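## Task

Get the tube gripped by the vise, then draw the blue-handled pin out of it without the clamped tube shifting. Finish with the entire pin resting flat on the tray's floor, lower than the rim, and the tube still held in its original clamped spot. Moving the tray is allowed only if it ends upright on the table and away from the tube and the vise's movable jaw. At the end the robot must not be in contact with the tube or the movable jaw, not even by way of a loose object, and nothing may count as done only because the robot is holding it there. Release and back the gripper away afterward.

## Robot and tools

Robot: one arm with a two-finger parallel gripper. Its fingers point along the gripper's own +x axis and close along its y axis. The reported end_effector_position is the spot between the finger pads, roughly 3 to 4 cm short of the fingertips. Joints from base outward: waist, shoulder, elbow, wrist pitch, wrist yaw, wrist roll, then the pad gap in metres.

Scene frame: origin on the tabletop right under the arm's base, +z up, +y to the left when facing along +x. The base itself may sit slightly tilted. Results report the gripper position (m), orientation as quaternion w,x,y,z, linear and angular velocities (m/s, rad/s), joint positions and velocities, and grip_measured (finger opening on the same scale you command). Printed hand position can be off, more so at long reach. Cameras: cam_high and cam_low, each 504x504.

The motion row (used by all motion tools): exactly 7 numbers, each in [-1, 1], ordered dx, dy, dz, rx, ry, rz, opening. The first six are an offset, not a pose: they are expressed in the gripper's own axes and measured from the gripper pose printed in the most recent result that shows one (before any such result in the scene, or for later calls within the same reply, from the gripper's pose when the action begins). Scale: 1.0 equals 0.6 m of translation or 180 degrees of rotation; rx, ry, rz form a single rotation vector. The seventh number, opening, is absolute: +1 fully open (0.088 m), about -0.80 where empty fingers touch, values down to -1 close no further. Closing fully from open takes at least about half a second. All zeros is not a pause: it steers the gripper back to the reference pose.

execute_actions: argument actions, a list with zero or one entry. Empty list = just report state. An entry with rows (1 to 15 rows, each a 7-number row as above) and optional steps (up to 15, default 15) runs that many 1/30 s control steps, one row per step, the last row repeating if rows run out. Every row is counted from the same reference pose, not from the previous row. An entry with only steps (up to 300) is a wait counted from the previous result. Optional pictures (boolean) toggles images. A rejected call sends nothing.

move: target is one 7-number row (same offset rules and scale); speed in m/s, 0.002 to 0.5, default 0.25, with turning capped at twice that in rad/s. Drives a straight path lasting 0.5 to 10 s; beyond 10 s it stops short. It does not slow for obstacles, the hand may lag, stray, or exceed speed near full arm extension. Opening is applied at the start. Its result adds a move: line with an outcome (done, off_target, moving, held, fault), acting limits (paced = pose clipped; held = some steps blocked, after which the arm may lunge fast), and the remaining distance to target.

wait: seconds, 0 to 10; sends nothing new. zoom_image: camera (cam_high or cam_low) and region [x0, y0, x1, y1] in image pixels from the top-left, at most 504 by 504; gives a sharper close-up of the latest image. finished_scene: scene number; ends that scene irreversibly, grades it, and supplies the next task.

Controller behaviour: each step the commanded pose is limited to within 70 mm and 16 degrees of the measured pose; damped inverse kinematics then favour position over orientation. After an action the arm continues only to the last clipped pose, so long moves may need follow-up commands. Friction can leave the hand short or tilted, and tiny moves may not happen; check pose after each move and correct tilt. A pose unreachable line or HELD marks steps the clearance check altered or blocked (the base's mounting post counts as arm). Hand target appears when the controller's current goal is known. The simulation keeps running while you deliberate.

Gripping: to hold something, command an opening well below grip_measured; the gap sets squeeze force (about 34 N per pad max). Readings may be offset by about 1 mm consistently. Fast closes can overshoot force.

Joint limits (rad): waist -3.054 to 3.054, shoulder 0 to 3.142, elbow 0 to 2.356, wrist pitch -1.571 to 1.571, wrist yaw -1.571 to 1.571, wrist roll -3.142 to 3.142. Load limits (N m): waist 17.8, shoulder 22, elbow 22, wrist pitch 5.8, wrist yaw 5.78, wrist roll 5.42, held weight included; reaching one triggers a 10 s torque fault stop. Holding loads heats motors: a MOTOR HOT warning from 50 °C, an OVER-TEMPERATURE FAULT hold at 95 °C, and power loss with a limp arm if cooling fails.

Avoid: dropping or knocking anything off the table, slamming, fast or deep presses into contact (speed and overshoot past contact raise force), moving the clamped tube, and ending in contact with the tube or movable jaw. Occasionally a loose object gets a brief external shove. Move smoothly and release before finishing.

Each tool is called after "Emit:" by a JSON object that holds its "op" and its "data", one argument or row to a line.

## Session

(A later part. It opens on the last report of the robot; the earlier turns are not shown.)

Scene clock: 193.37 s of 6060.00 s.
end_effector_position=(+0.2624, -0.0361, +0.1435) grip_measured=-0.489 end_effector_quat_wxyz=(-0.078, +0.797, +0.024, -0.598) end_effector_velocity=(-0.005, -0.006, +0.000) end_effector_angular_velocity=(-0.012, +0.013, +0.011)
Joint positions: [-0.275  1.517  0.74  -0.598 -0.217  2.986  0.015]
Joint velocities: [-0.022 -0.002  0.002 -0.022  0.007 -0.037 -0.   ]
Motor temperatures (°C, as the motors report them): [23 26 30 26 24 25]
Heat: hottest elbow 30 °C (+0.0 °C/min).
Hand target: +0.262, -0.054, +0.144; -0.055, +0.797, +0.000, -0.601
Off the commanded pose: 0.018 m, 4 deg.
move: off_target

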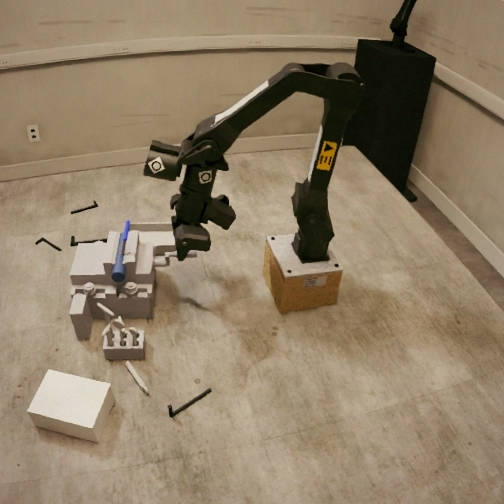

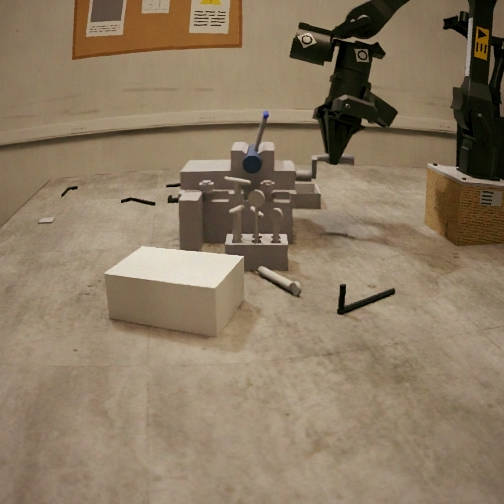

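Emit:
{"op": "move", "data": {
  "target": [0,0.05,0,0,0,0,-0.8],
  "speed": 0.04
}}

Scene clock: 196.50 s of 6060.00 s.
end_effector_position=(+0.2610, -0.0424, +0.1435) grip_measured=-0.486 end_effector_quat_wxyz=(-0.107, +0.797, +0.057, -0.592) end_effector_velocity=(-0.001, -0.003, +0.001) end_effector_angular_velocity=(+0.002, -0.005, +0.005)
Joint positions: [-0.355  1.543  0.753 -0.617 -0.318  2.908  0.015]
Joint velocities: [-0.017 -0.002  0.002 -0.007 -0.007 -0.022  0.   ]
Motor temperatures (°C, as the motors report them): [23 26 31 26 25 25]
Heat: hottest elbow 31 °C (+1.0 °C/min).
Hand target: +0.259, -0.065, +0.140; -0.079, +0.796, +0.024, -0.599
Off the commanded pose: 0.024 m, 5 deg.
move: off_target

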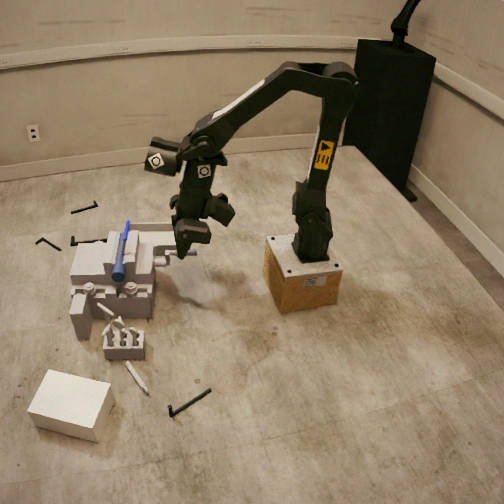

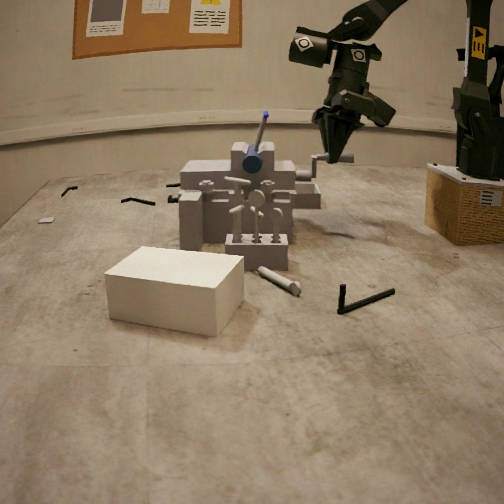

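Emit:
{"op": "move", "data": {
  "target": [0,-0.01,0,0,0,0,0.3],
  "speed": 0.04
}}

Emit:
{"op": "move", "data": {
  "target": [-0.12,0,0,0,0,0,1],
  "speed": 0.15
}}

Emit:
{"op": "move", "data": {
  "target": [0,0,0,-0.95,0,0,1],
  "speed": 0.5
}}

Emit:
{"op": "move", "data": {
  "target": [0,0,0,0,-0.4,0,1],
  "speed": 0.5
}}

Scene clock: 208.83 s of 6060.00 s.
end_effector_position=(+0.2625, -0.0381, +0.1447) grip_measured=+0.300 end_effector_quat_wxyz=(-0.107, +0.797, +0.056, -0.592) end_effector_velocity=(-0.007, +0.000, -0.003) end_effector_angular_velocity=(+0.004, +0.029, -0.011)
Joint positions: [-0.336  1.539  0.754 -0.616 -0.313  2.928  0.054]
Joint velocities: [-0.002 -0.002 -0.007 -0.022  0.007  0.007  0.   ]
Motor temperatures (°C, as the motors report them): [23 25 31 27 28 26]
Heat: hottest elbow 31 °C (+1.0 °C/min).
Hand target: +0.261, -0.036, +0.145; -0.107, +0.797, +0.057, -0.592
Off the commanded pose: 0.002 m, 0 deg.
move: done

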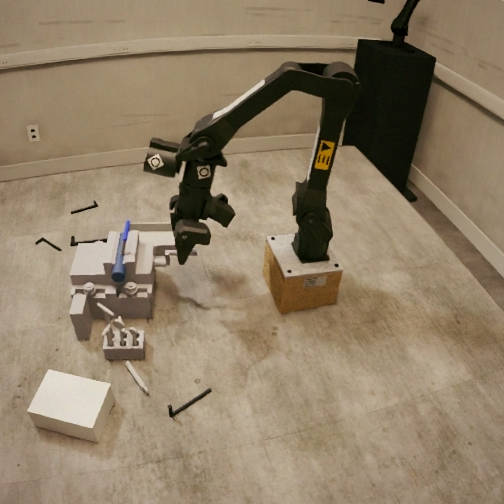

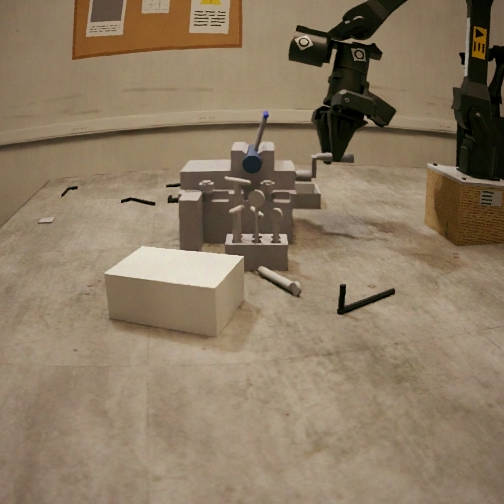

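Scene clock: 209.77 s of 6060.00 s.
end_effector_position=(+0.2410, -0.0524, +0.2087) grip_measured=+0.986 end_effector_quat_wxyz=(-0.108, +0.793, +0.056, -0.596) end_effector_velocity=(-0.001, +0.001, +0.000) end_effector_angular_velocity=(+0.003, -0.001, +0.019)
Joint positions: [-0.427  1.401  0.913 -0.954 -0.326  2.833  0.087]
Joint velocities: [-0.002  0.002  0.002 -0.007 -0.007 -0.022  0.   ]
Motor temperatures (°C, as the motors report them): [23 26 31 27 28 26]
Heat: hottest elbow 31 °C (+1.0 °C/min).
Hand target: +0.242, -0.054, +0.212; -0.106, +0.797, +0.056, -0.592
Off the commanded pose: 0.003 m, 1 deg.
move: done

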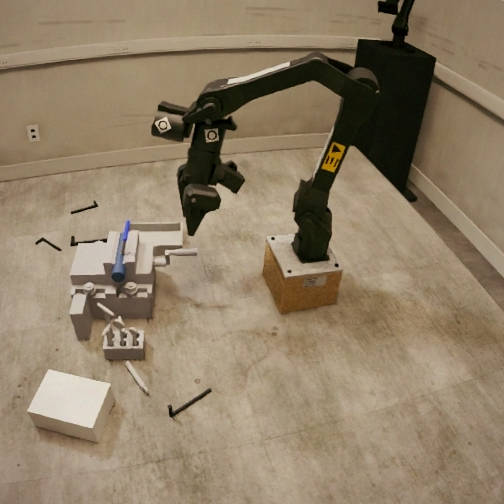

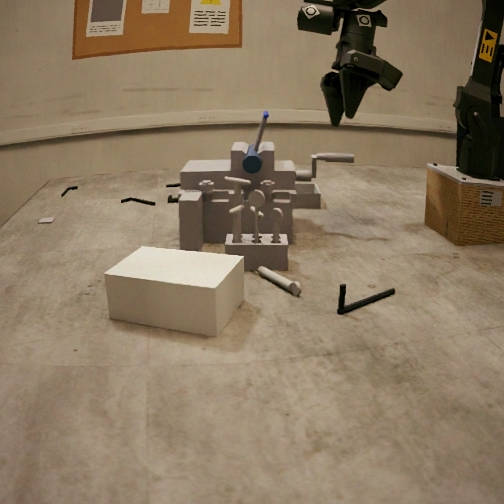

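Scene clock: 213.30 s of 6060.00 s.
end_effector_position=(+0.2410, -0.0525, +0.2088) grip_measured=+0.986 end_effector_quat_wxyz=(+0.782, +0.171, +0.599, +0.008) end_effector_velocity=(-0.002, +0.004, -0.001) end_effector_angular_velocity=(+0.023, +0.001, +0.008)
Joint positions: [-0.427  1.4    0.913 -0.954 -0.325 -0.147  0.087]
Joint velocities: [-0.002 -0.002 -0.007 -0.007 -0.022 -0.007 -0.   ]
Motor temperatures (°C, as the motors report them): [23 26 31 26 27 25]
Heat: hottest elbow 31 °C (+1.0 °C/min).
Hand target: +0.241, -0.052, +0.209; +0.783, +0.170, +0.599, +0.009
Off the commanded pose: 0.000 m, 0 deg.
move: done

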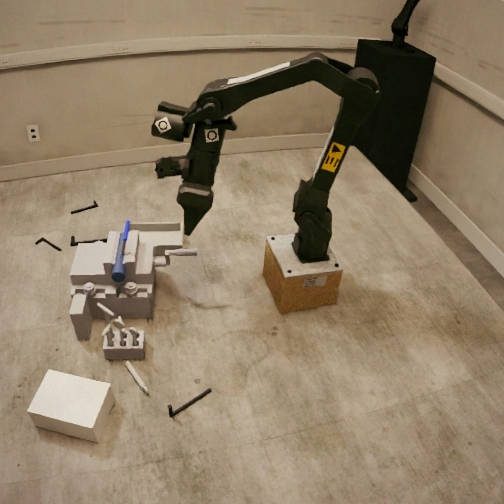

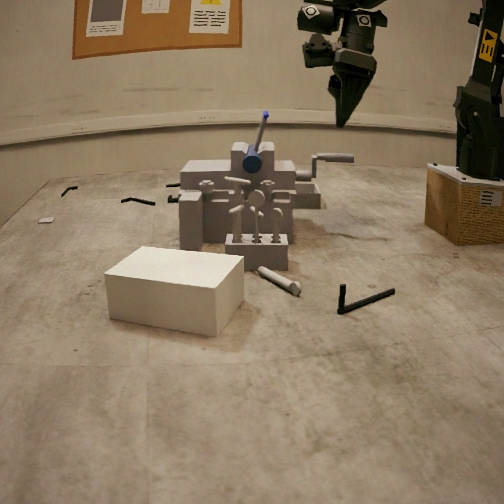

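Scene clock: 215.07 s of 6060.00 s.
end_effector_position=(+0.2417, -0.0529, +0.2168) grip_measured=+0.986 end_effector_quat_wxyz=(+0.978, +0.143, +0.113, -0.101) end_effector_velocity=(-0.001, +0.004, -0.004) end_effector_angular_velocity=(-0.010, +0.015, +0.007)
Joint positions: [-0.312  0.681  0.019  0.357 -0.126  0.249  0.087]
Joint velocities: [ 0.027 -0.002 -0.007 -0.007  0.022 -0.007 -0.   ]
Motor temperatures (°C, as the motors report them): [23 26 31 27 27 25]
Heat: hottest elbow 31 °C (+1.0 °C/min).
Hand target: +0.240, -0.052, +0.211; +0.977, +0.145, +0.119, -0.102
Off the commanded pose: 0.008 m, 10 deg.
joint sent to its limit — the command would take joint 3 (elbow) past its lower limit, so that joint was sent only as far as its limit.
move: off_target

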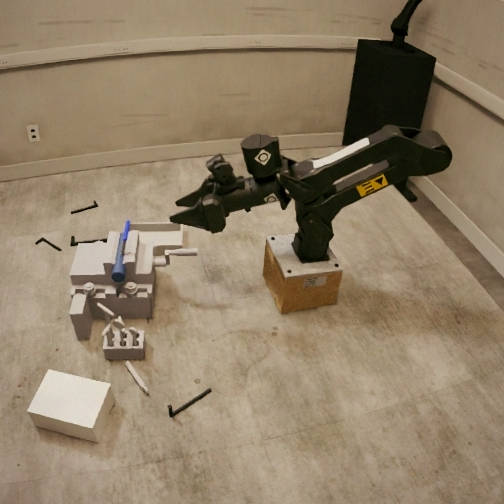

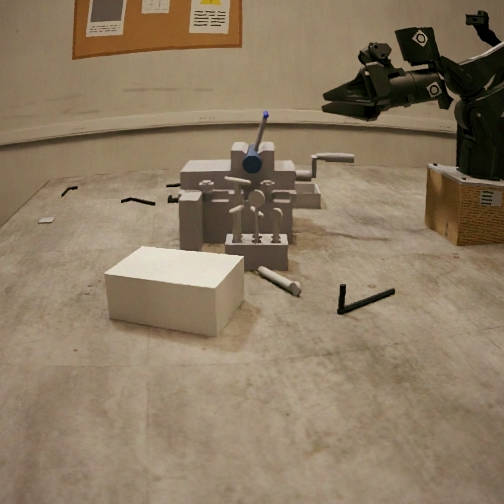

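Correct the rotation (-.091,-.072,+.064) while moving forward.

Emit:
{"op": "move", "data": {
  "target": [0.13,0.03,0,-0.091,-0.072,0.064,1],
  "speed": 0.15
}}

Scene clock: 219.07 s of 6060.00 s.
end_effector_position=(+0.3190, -0.0483, +0.2020) grip_measured=+0.986 end_effector_quat_wxyz=(+0.999, +0.002, +0.035, -0.000) end_effector_velocity=(+0.000, -0.001, -0.002) end_effector_angular_velocity=(-0.004, +0.007, +0.000)
Joint positions: [-0.3    1.82   0.123  1.577 -0.287 -0.003  0.087]
Joint velocities: [-0.007  0.002  0.002 -0.007 -0.007 -0.007  0.   ]
Motor temperatures (°C, as the motors report them): [23 25 31 27 27 25]
Heat: hottest elbow 31 °C (+1.0 °C/min).
Hand target: +0.320, -0.050, +0.201; +0.999, +0.000, +0.037, -0.001
Off the commanded pose: 0.001 m, 4 deg.
joint sent to its limit — the command would take joint 4 (wrist pitch) past its upper limit, so that joint was sent only as far as its limit.
move: off_target

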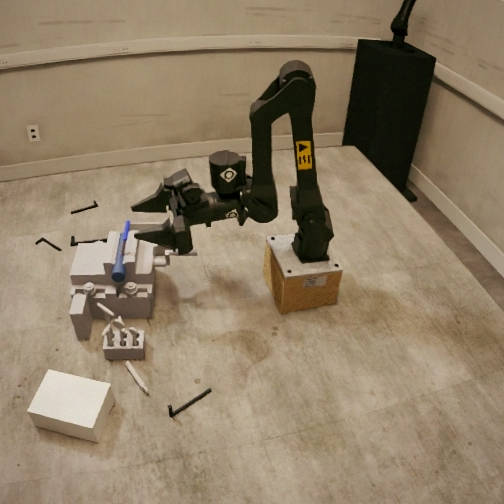

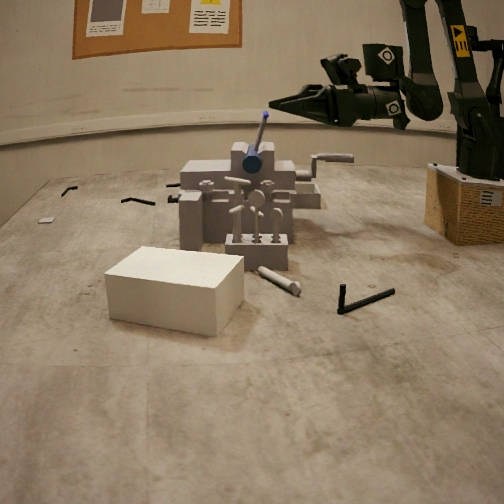

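Emit:
{"op": "move", "data": {
  "target": [-0.01,0,-0.055,0,0.07,0,1],
  "speed": 0.1
}}

Emit:
{"op": "move", "data": {
  "target": [0.08,0,0.022,0,0,0,1],
  "speed": 0.08
}}

Emit:
{"op": "zoom_image", "data": {
  "camera": "cam_low",
  "region": [220, 80, 420, 240]
}}

Emit:
{"op": "zoom_image", "data": {
  "camera": "cam_high",
  "region": [70, 170, 230, 310]
}}

Scene clock: 226.50 s of 6060.00 s.
end_effector_position=(+0.3092, -0.0461, +0.1671) grip_measured=+0.986 end_effector_quat_wxyz=(+0.989, +0.006, +0.148, +0.003) end_effector_velocity=(-0.002, +0.000, -0.006) end_effector_angular_velocity=(+0.015, +0.036, -0.007)
Joint positions: [-0.301  1.673  0.13   1.186 -0.286 -0.063  0.087]
Joint velocities: [ 0.002 -0.012  0.002 -0.051  0.007  0.007 -0.   ]
Motor temperatures (°C, as the motors report them): [23 25 31 28 26 25]
Heat: hottest elbow 31 °C (+1.0 °C/min).
Hand target: +0.311, -0.048, +0.170; +0.990, +0.003, +0.144, +0.001
Off the commanded pose: 0.003 m, 1 deg.
move: done

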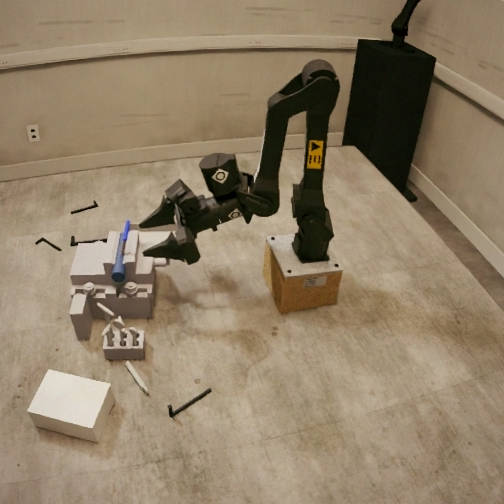

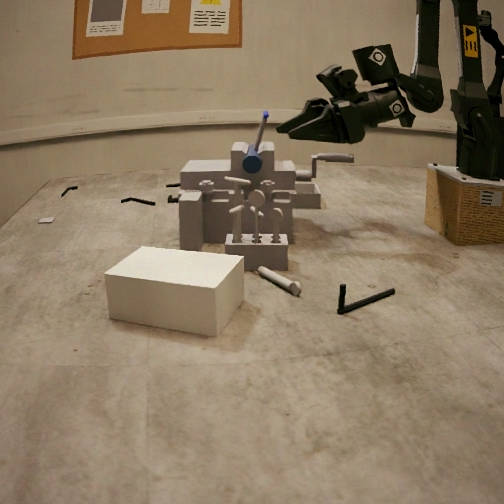

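Scene clock: 227.47 s of 6060.00 s.
end_effector_position=(+0.3575, -0.0470, +0.1678) grip_measured=+0.986 end_effector_quat_wxyz=(+0.990, +0.003, +0.144, +0.003) end_effector_velocity=(+0.000, +0.004, -0.001) end_effector_angular_velocity=(+0.015, +0.006, +0.021)
Joint positions: [-0.243  1.813  0.31   1.159 -0.231 -0.044  0.087]
Joint velocities: [ 0.002  0.002  0.002 -0.007 -0.022  0.007 -0.   ]
Motor temperatures (°C, as the motors report them): [23 25 30 28 26 25]
Heat: hottest elbow 30 °C (+0.0 °C/min).
Hand target: +0.359, -0.046, +0.165; +0.989, +0.006, +0.148, +0.003
Off the commanded pose: 0.003 m, 1 deg.
move: done

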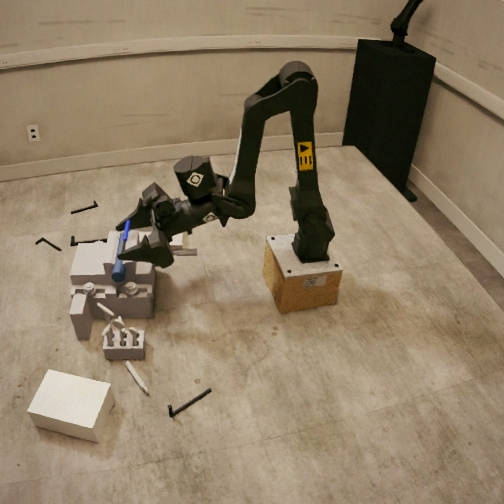

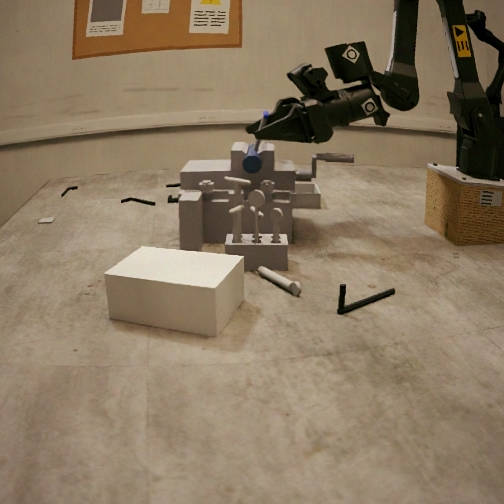

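Region (220, 80, 420, 240) of cam_low's 504x504 image, scaled by 2.520, with more detail than that image has; it fills the top 403 rows of this view, and the rest is white.

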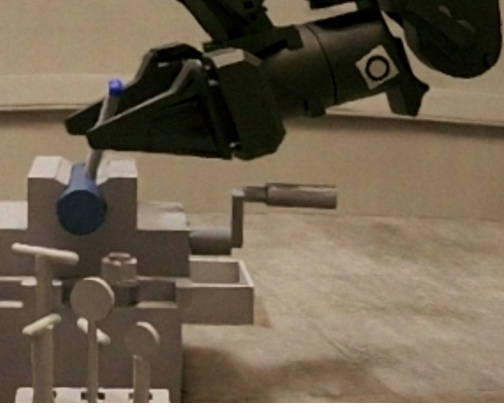

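Region (70, 170, 230, 310) of cam_high's 504x504 image, scaled by 3.150, with more detail than that image has; it fills the top 441 rows of this view, and the rest is white.

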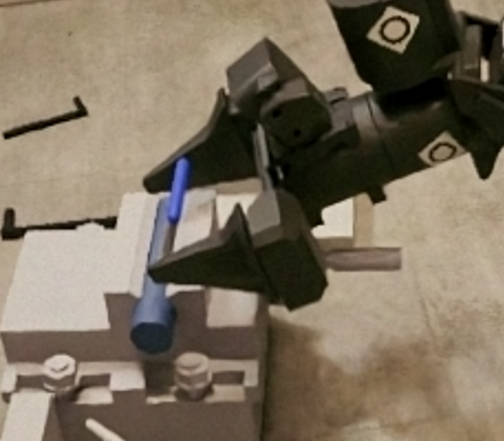

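Emit:
{"op": "move", "data": {
  "target": [0,0,-0.008,0,0,0,-0.5],
  "speed": 0.03
}}

Emit:
{"op": "move", "data": {
  "target": [0,0,0,0,0,0,-0.95],
  "speed": 0.03
}}

Emit:
{"op": "move", "data": {
  "target": [-0.08,0,0.128,0,0,0,-0.95],
  "speed": 0.04
}}

Emit:
{"op": "zoom_image", "data": {
  "camera": "cam_low",
  "region": [220, 40, 420, 240]
}}

Scene clock: 235.27 s of 6060.00 s.
end_effector_position=(+0.3591, -0.0471, +0.1697) grip_measured=-0.499 end_effector_quat_wxyz=(+0.991, +0.001, +0.135, +0.003) end_effector_velocity=(-0.000, +0.000, +0.002) end_effector_angular_velocity=(-0.007, -0.008, +0.007)
Joint positions: [-0.242  1.828  0.311  1.194 -0.232 -0.044  0.015]
Joint velocities: [-0.002 -0.002 -0.002  0.007 -0.007 -0.007 -0.   ]
Motor temperatures (°C, as the motors report them): [23 25 30 29 26 25]
Heat: hottest elbow 30 °C (+0.0 °C/min).
Hand target: +0.356, -0.047, +0.163; +0.990, +0.003, +0.144, +0.003
Off the commanded pose: 0.007 m, 1 deg.
move: done

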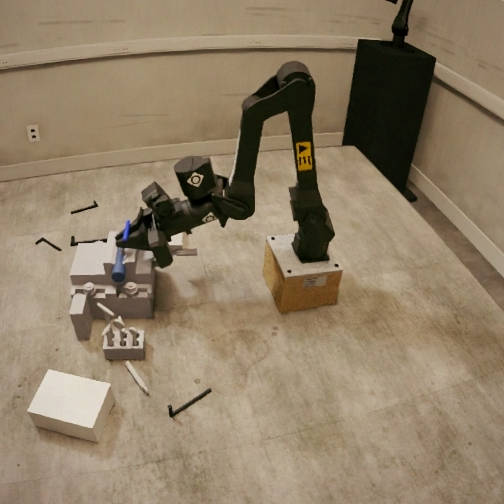

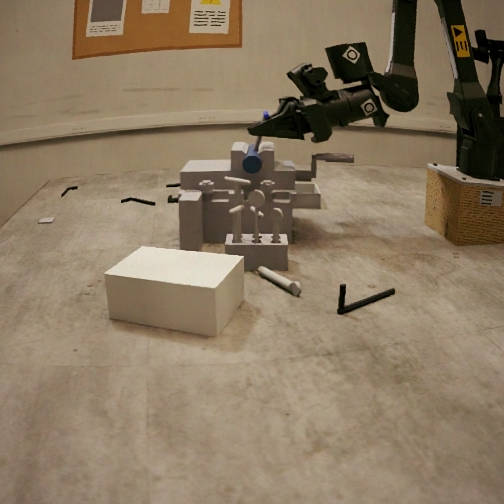

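Scene clock: 235.77 s of 6060.00 s.
end_effector_position=(+0.3593, -0.0450, +0.1698) grip_measured=-0.657 end_effector_quat_wxyz=(+0.991, +0.000, +0.134, +0.008) end_effector_velocity=(-0.001, +0.001, -0.001) end_effector_angular_velocity=(+0.015, +0.006, +0.012)
Joint positions: [-0.239  1.829  0.311  1.194 -0.239 -0.047  0.007]
Joint velocities: [-0.007 -0.002 -0.002 -0.007 -0.022  0.007  0.   ]
Motor temperatures (°C, as the motors report them): [23 25 30 29 26 25]
Heat: hottest elbow 30 °C (+0.0 °C/min).
Hand target: +0.359, -0.047, +0.170; +0.991, +0.001, +0.135, +0.003
Off the commanded pose: 0.002 m, 1 deg.
move: done

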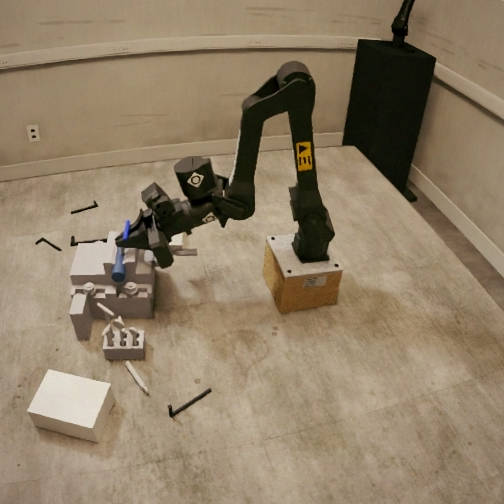

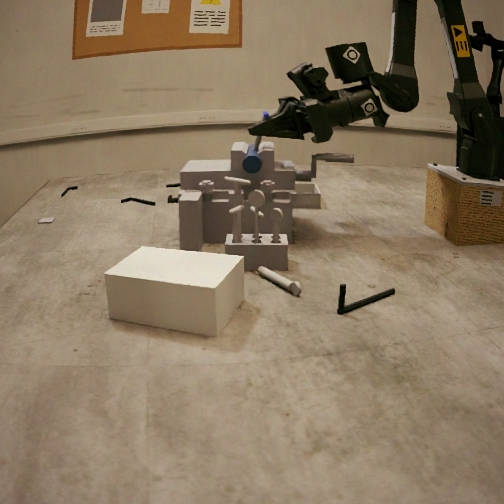

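Scene clock: 238.33 s of 6060.00 s.
end_effector_position=(+0.3328, -0.0447, +0.2511) grip_measured=-0.658 end_effector_quat_wxyz=(+0.990, +0.004, +0.142, +0.009) end_effector_velocity=(-0.002, +0.003, -0.004) end_effector_angular_velocity=(+0.005, +0.020, +0.020)
Joint positions: [-0.275  1.255  0.371  0.541 -0.273 -0.056  0.007]
Joint velocities: [-0.002 -0.002 -0.002 -0.022 -0.022 -0.007 -0.   ]
Motor temperatures (°C, as the motors report them): [23 26 30 29 26 25]
Heat: hottest elbow 30 °C (+0.0 °C/min).
Hand target: +0.334, -0.046, +0.257; +0.991, -0.000, +0.134, +0.008
Off the commanded pose: 0.006 m, 1 deg.
move: done

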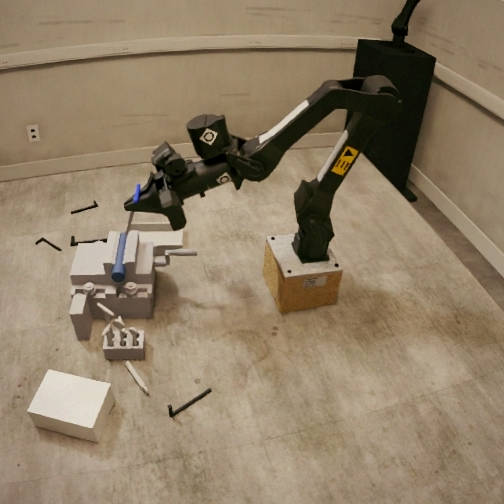

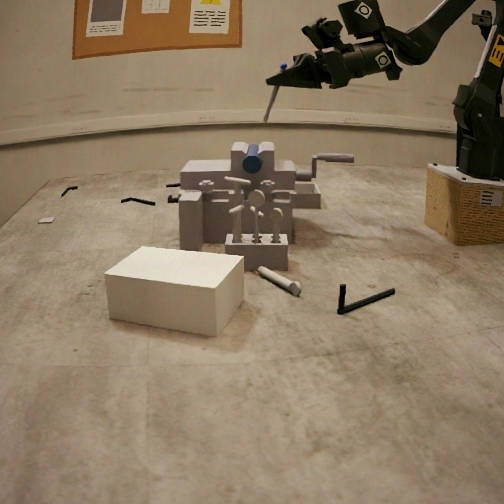

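Region (220, 40, 420, 240) of cam_low's 504x504 image, scaled by 2.520, with more detail than that image has.

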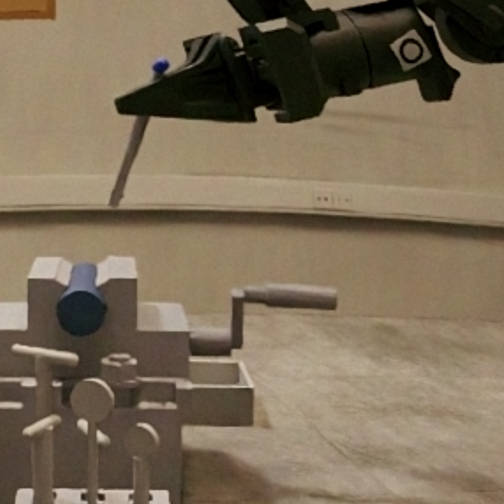

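Emit:
{"op": "move", "data": {
  "target": [0.05,-0.21,0.015,0,0.55,0,-0.95],
  "speed": 0.2
}}

Scene clock: 246.40 s of 6060.00 s.
end_effector_position=(+0.3646, -0.1694, +0.2498) grip_measured=-0.658 end_effector_quat_wxyz=(+0.663, -0.056, +0.746, -0.029) end_effector_velocity=(-0.003, -0.001, +0.001) end_effector_angular_velocity=(-0.003, +0.010, +0.005)
Joint positions: [-0.397  2.235  2.111 -1.561  0.148 -0.418  0.007]
Joint velocities: [-0.002 -0.002 -0.002 -0.007  0.007 -0.007 -0.   ]
Motor temperatures (°C, as the motors report them): [23 26 31 29 25 25]
Heat: hottest elbow 31 °C (+1.0 °C/min).
Hand target: +0.366, -0.171, +0.246; +0.659, -0.057, +0.750, -0.027
Off the commanded pose: 0.002 m, 20 deg; orientation clipped at the last step of the last action.
joint sent to its limit — the command would take joint 4 (wrist pitch) past its lower limit, so that joint was sent only as far as its limit.
move: off_target; limits=paced

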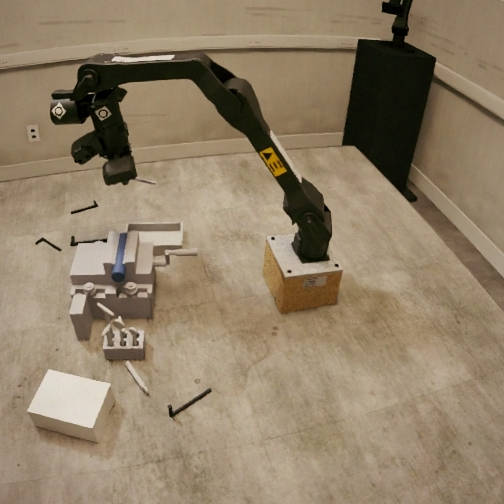

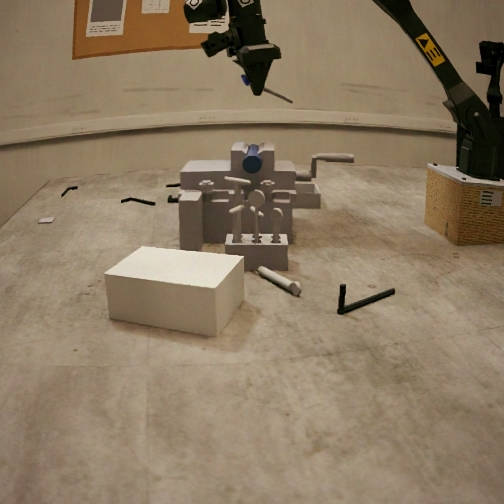

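Descend partway with more pitch.

Emit:
{"op": "move", "data": {
  "target": [0.24,0.02,0.03,0,0.12,0.03,-0.95],
  "speed": 0.15
}}

Emit:
{"op": "zoom_image", "data": {
  "camera": "cam_high",
  "region": [60, 140, 230, 300]
}}

Scene clock: 250.90 s of 6060.00 s.
end_effector_position=(+0.3647, -0.1762, +0.1173) grip_measured=-0.659 end_effector_quat_wxyz=(+0.542, -0.021, +0.840, -0.013) end_effector_velocity=(-0.001, +0.000, +0.002) end_effector_angular_velocity=(+0.010, +0.000, +0.001)
Joint positions: [-0.394  2.606  2.169 -1.566  0.191 -0.357  0.007]
Joint velocities: [-0.002 -0.002  0.002 -0.007 -0.007 -0.007 -0.   ]
Motor temperatures (°C, as the motors report them): [23 27 32 29 25 25]
Heat: hottest elbow 32 °C (+2.0 °C/min).
Hand target: +0.363, -0.175, +0.103; +0.529, -0.020, +0.849, -0.012
Off the commanded pose: 0.013 m, 4 deg.
joint sent to its limit — the command would take joint 4 (wrist pitch) past its lower limit, so that joint was sent only as far as its limit.
move: off_target

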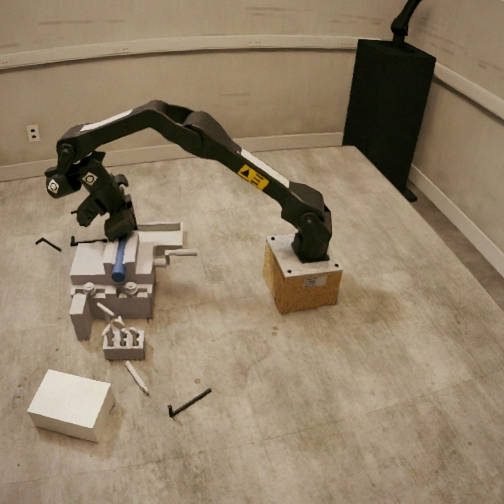

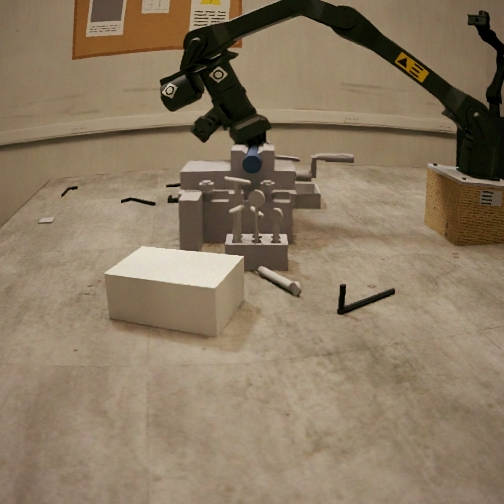

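Region (60, 140, 230, 300) of cam_high's 504x504 image, scaled by 2.965, with more detail than that image has; it fills the top 474 rows of this view, and the rest is white.

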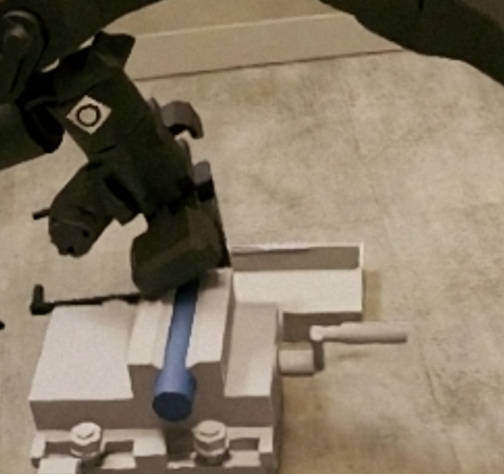

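Emit:
{"op": "move", "data": {
  "target": [0.081,-0.065,-0.018,0,0.03,0,-0.95],
  "speed": 0.1
}}

Emit:
{"op": "zoom_image", "data": {
  "camera": "cam_high",
  "region": [60, 140, 230, 300]
}}

Scene clock: 259.20 s of 6060.00 s.
end_effector_position=(+0.3539, -0.2043, +0.1132) grip_measured=-0.658 end_effector_quat_wxyz=(+0.543, -0.025, +0.839, -0.006) end_effector_velocity=(-0.002, +0.001, +0.001) end_effector_angular_velocity=(+0.006, +0.003, -0.012)
Joint positions: [-0.459  2.61   2.162 -1.54   0.215 -0.434  0.007]
Joint velocities: [-0.002 -0.002 -0.002 -0.007 -0.007  0.007  0.   ]
Motor temperatures (°C, as the motors report them): [23 28 31 28 25 25]
Heat: hottest elbow 31 °C (+0.0 °C/min).
Hand target: +0.334, -0.216, +0.082; +0.502, -0.020, +0.864, -0.012
Off the commanded pose: 0.041 m, 6 deg.
move: off_target

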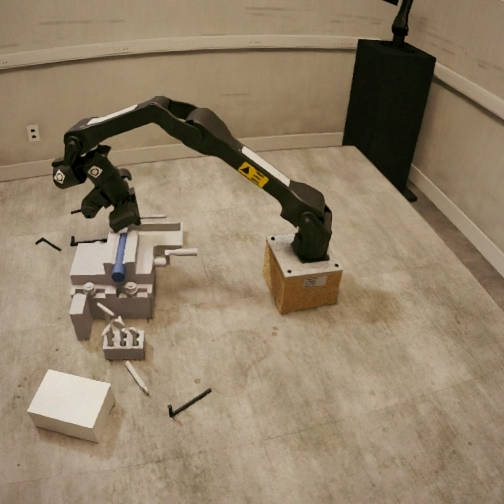

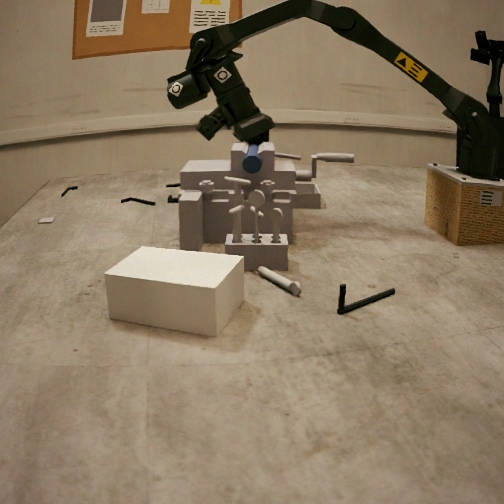

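Region (60, 140, 230, 300) of cam_high's 504x504 image, scaled by 2.965, with more detail than that image has; it fills the top 474 rows of this view, and the rest is white.

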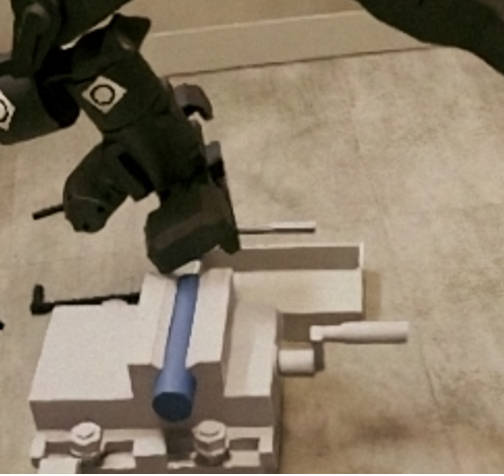

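Emit:
{"op": "move", "data": {
  "target": [-0.02,-0.055,-0.035,0,0,0,-0.95],
  "speed": 0.08
}}

Emit:
{"op": "move", "data": {
  "target": [0.09,0,0.04,0,0,0,-0.95],
  "speed": 0.06
}}

Emit:
{"op": "zoom_image", "data": {
  "camera": "cam_high",
  "region": [60, 140, 230, 300]
}}

Scene clock: 266.23 s of 6060.00 s.
end_effector_position=(+0.3392, -0.2354, +0.1277) grip_measured=-0.659 end_effector_quat_wxyz=(+0.546, -0.026, +0.837, -0.006) end_effector_velocity=(-0.006, -0.001, +0.004) end_effector_angular_velocity=(+0.012, +0.019, +0.015)
Joint positions: [-0.532  2.592  2.188 -1.561  0.244 -0.505  0.007]
Joint velocities: [-0.007 -0.007 -0.002 -0.022  0.007 -0.022 -0.   ]
Motor temperatures (°C, as the motors report them): [23 28 31 28 26 25]
Heat: hottest elbow 31 °C (+0.0 °C/min).
Hand target: +0.341, -0.237, +0.134; +0.551, -0.030, +0.834, -0.009
Off the commanded pose: 0.007 m, 0 deg.
joint sent to its limit — the command would take joint 4 (wrist pitch) past its lower limit, so that joint was sent only as far as its limit.
move: done

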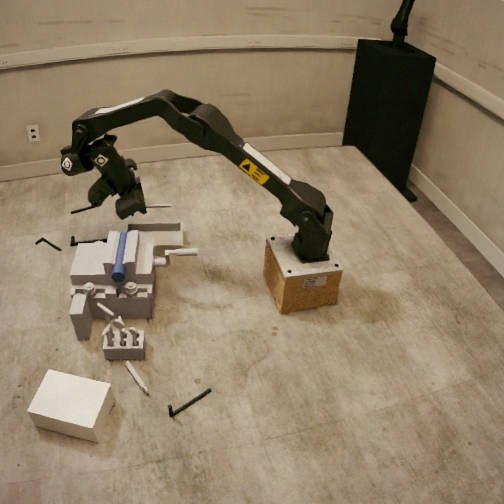

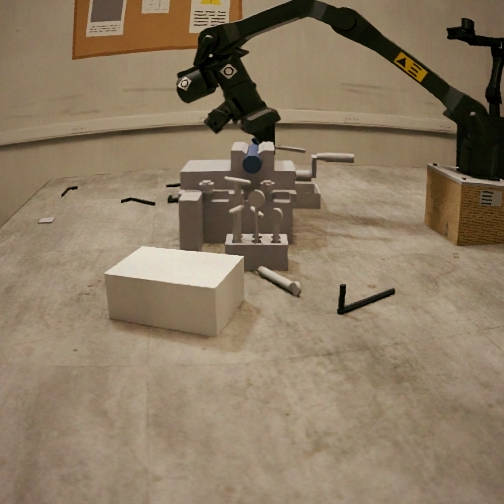

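Scene clock: 267.57 s of 6060.00 s.
end_effector_position=(+0.3433, -0.2385, +0.0770) grip_measured=-0.658 end_effector_quat_wxyz=(+0.555, -0.029, +0.831, -0.012) end_effector_velocity=(-0.002, +0.001, +0.001) end_effector_angular_velocity=(+0.007, +0.002, -0.011)
Joint positions: [-0.534  2.643  2.087 -1.384  0.244 -0.506  0.007]
Joint velocities: [-0.002 -0.002 -0.002 -0.007 -0.007  0.007 -0.   ]
Motor temperatures (°C, as the motors report them): [23 29 31 28 26 25]
Heat: hottest elbow 31 °C (+0.0 °C/min).
Hand target: +0.339, -0.238, +0.069; +0.546, -0.026, +0.837, -0.006
Off the commanded pose: 0.009 m, 1 deg.
move: off_target

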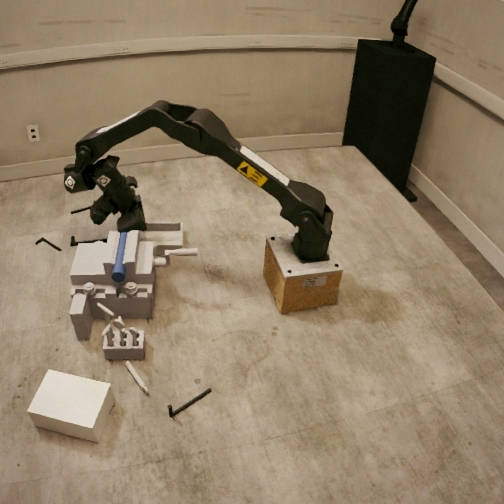

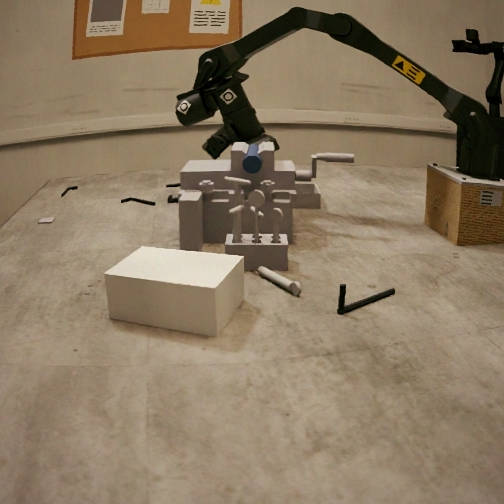

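Region (60, 140, 230, 300) of cam_high's 504x504 image, scaled by 2.965, with more detail than that image has; it fills the top 474 rows of this view, and the rest is white.

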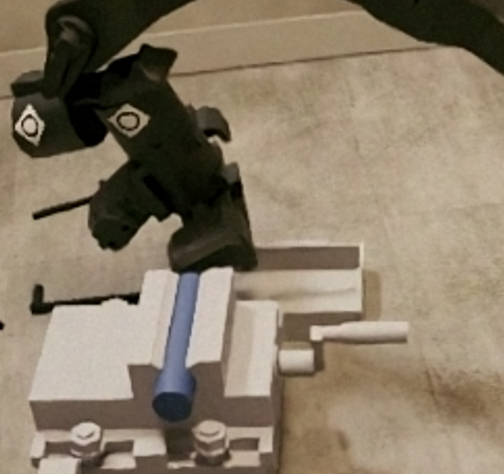

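Emit:
{"op": "move", "data": {
  "target": [0.055,0.015,0.005,0,0.03,0,-0.95],
  "speed": 0.05
}}

Emit:
{"op": "zoom_image", "data": {
  "camera": "cam_high",
  "region": [60, 140, 230, 300]
}}

Scene clock: 272.60 s of 6060.00 s.
end_effector_position=(+0.3360, -0.2361, +0.0553) grip_measured=-0.659 end_effector_quat_wxyz=(+0.527, -0.030, +0.849, -0.019) end_effector_velocity=(+0.001, -0.000, -0.000) end_effector_angular_velocity=(+0.006, -0.009, +0.001)
Joint positions: [-0.525  2.701  2.087 -1.385  0.28  -0.473  0.007]
Joint velocities: [-0.002 -0.002 -0.002  0.007 -0.007 -0.007 -0.   ]
Motor temperatures (°C, as the motors report them): [23 30 30 27 26 25]
Heat: hottest shoulder 30 °C (-1.0 °C/min).
Hand target: +0.332, -0.232, +0.045; +0.515, -0.028, +0.857, -0.013
Off the commanded pose: 0.012 m, 2 deg.
move: off_target

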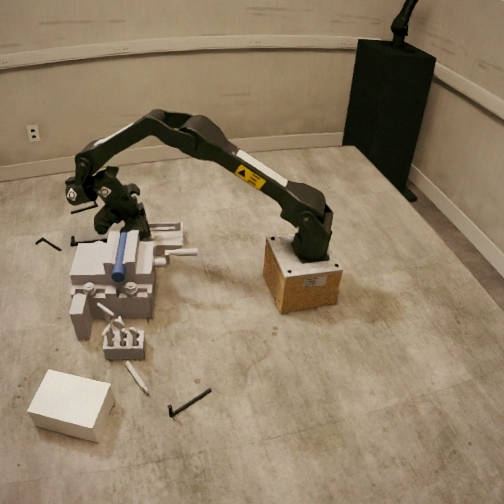

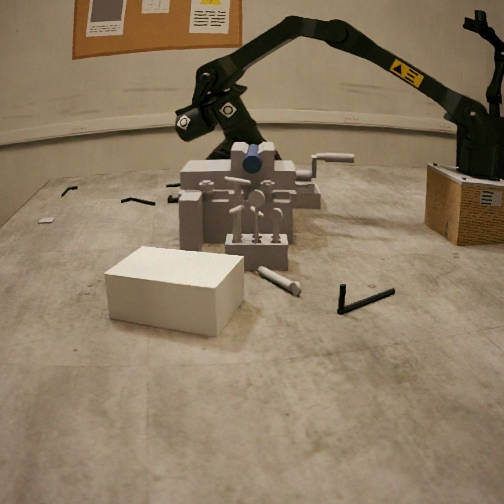

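Region (60, 140, 230, 300) of cam_high's 504x504 image, scaled by 2.965, with more detail than that image has; it fills the top 474 rows of this view, and the rest is white.

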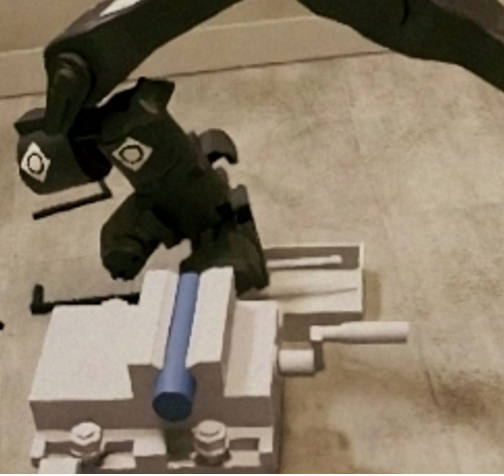

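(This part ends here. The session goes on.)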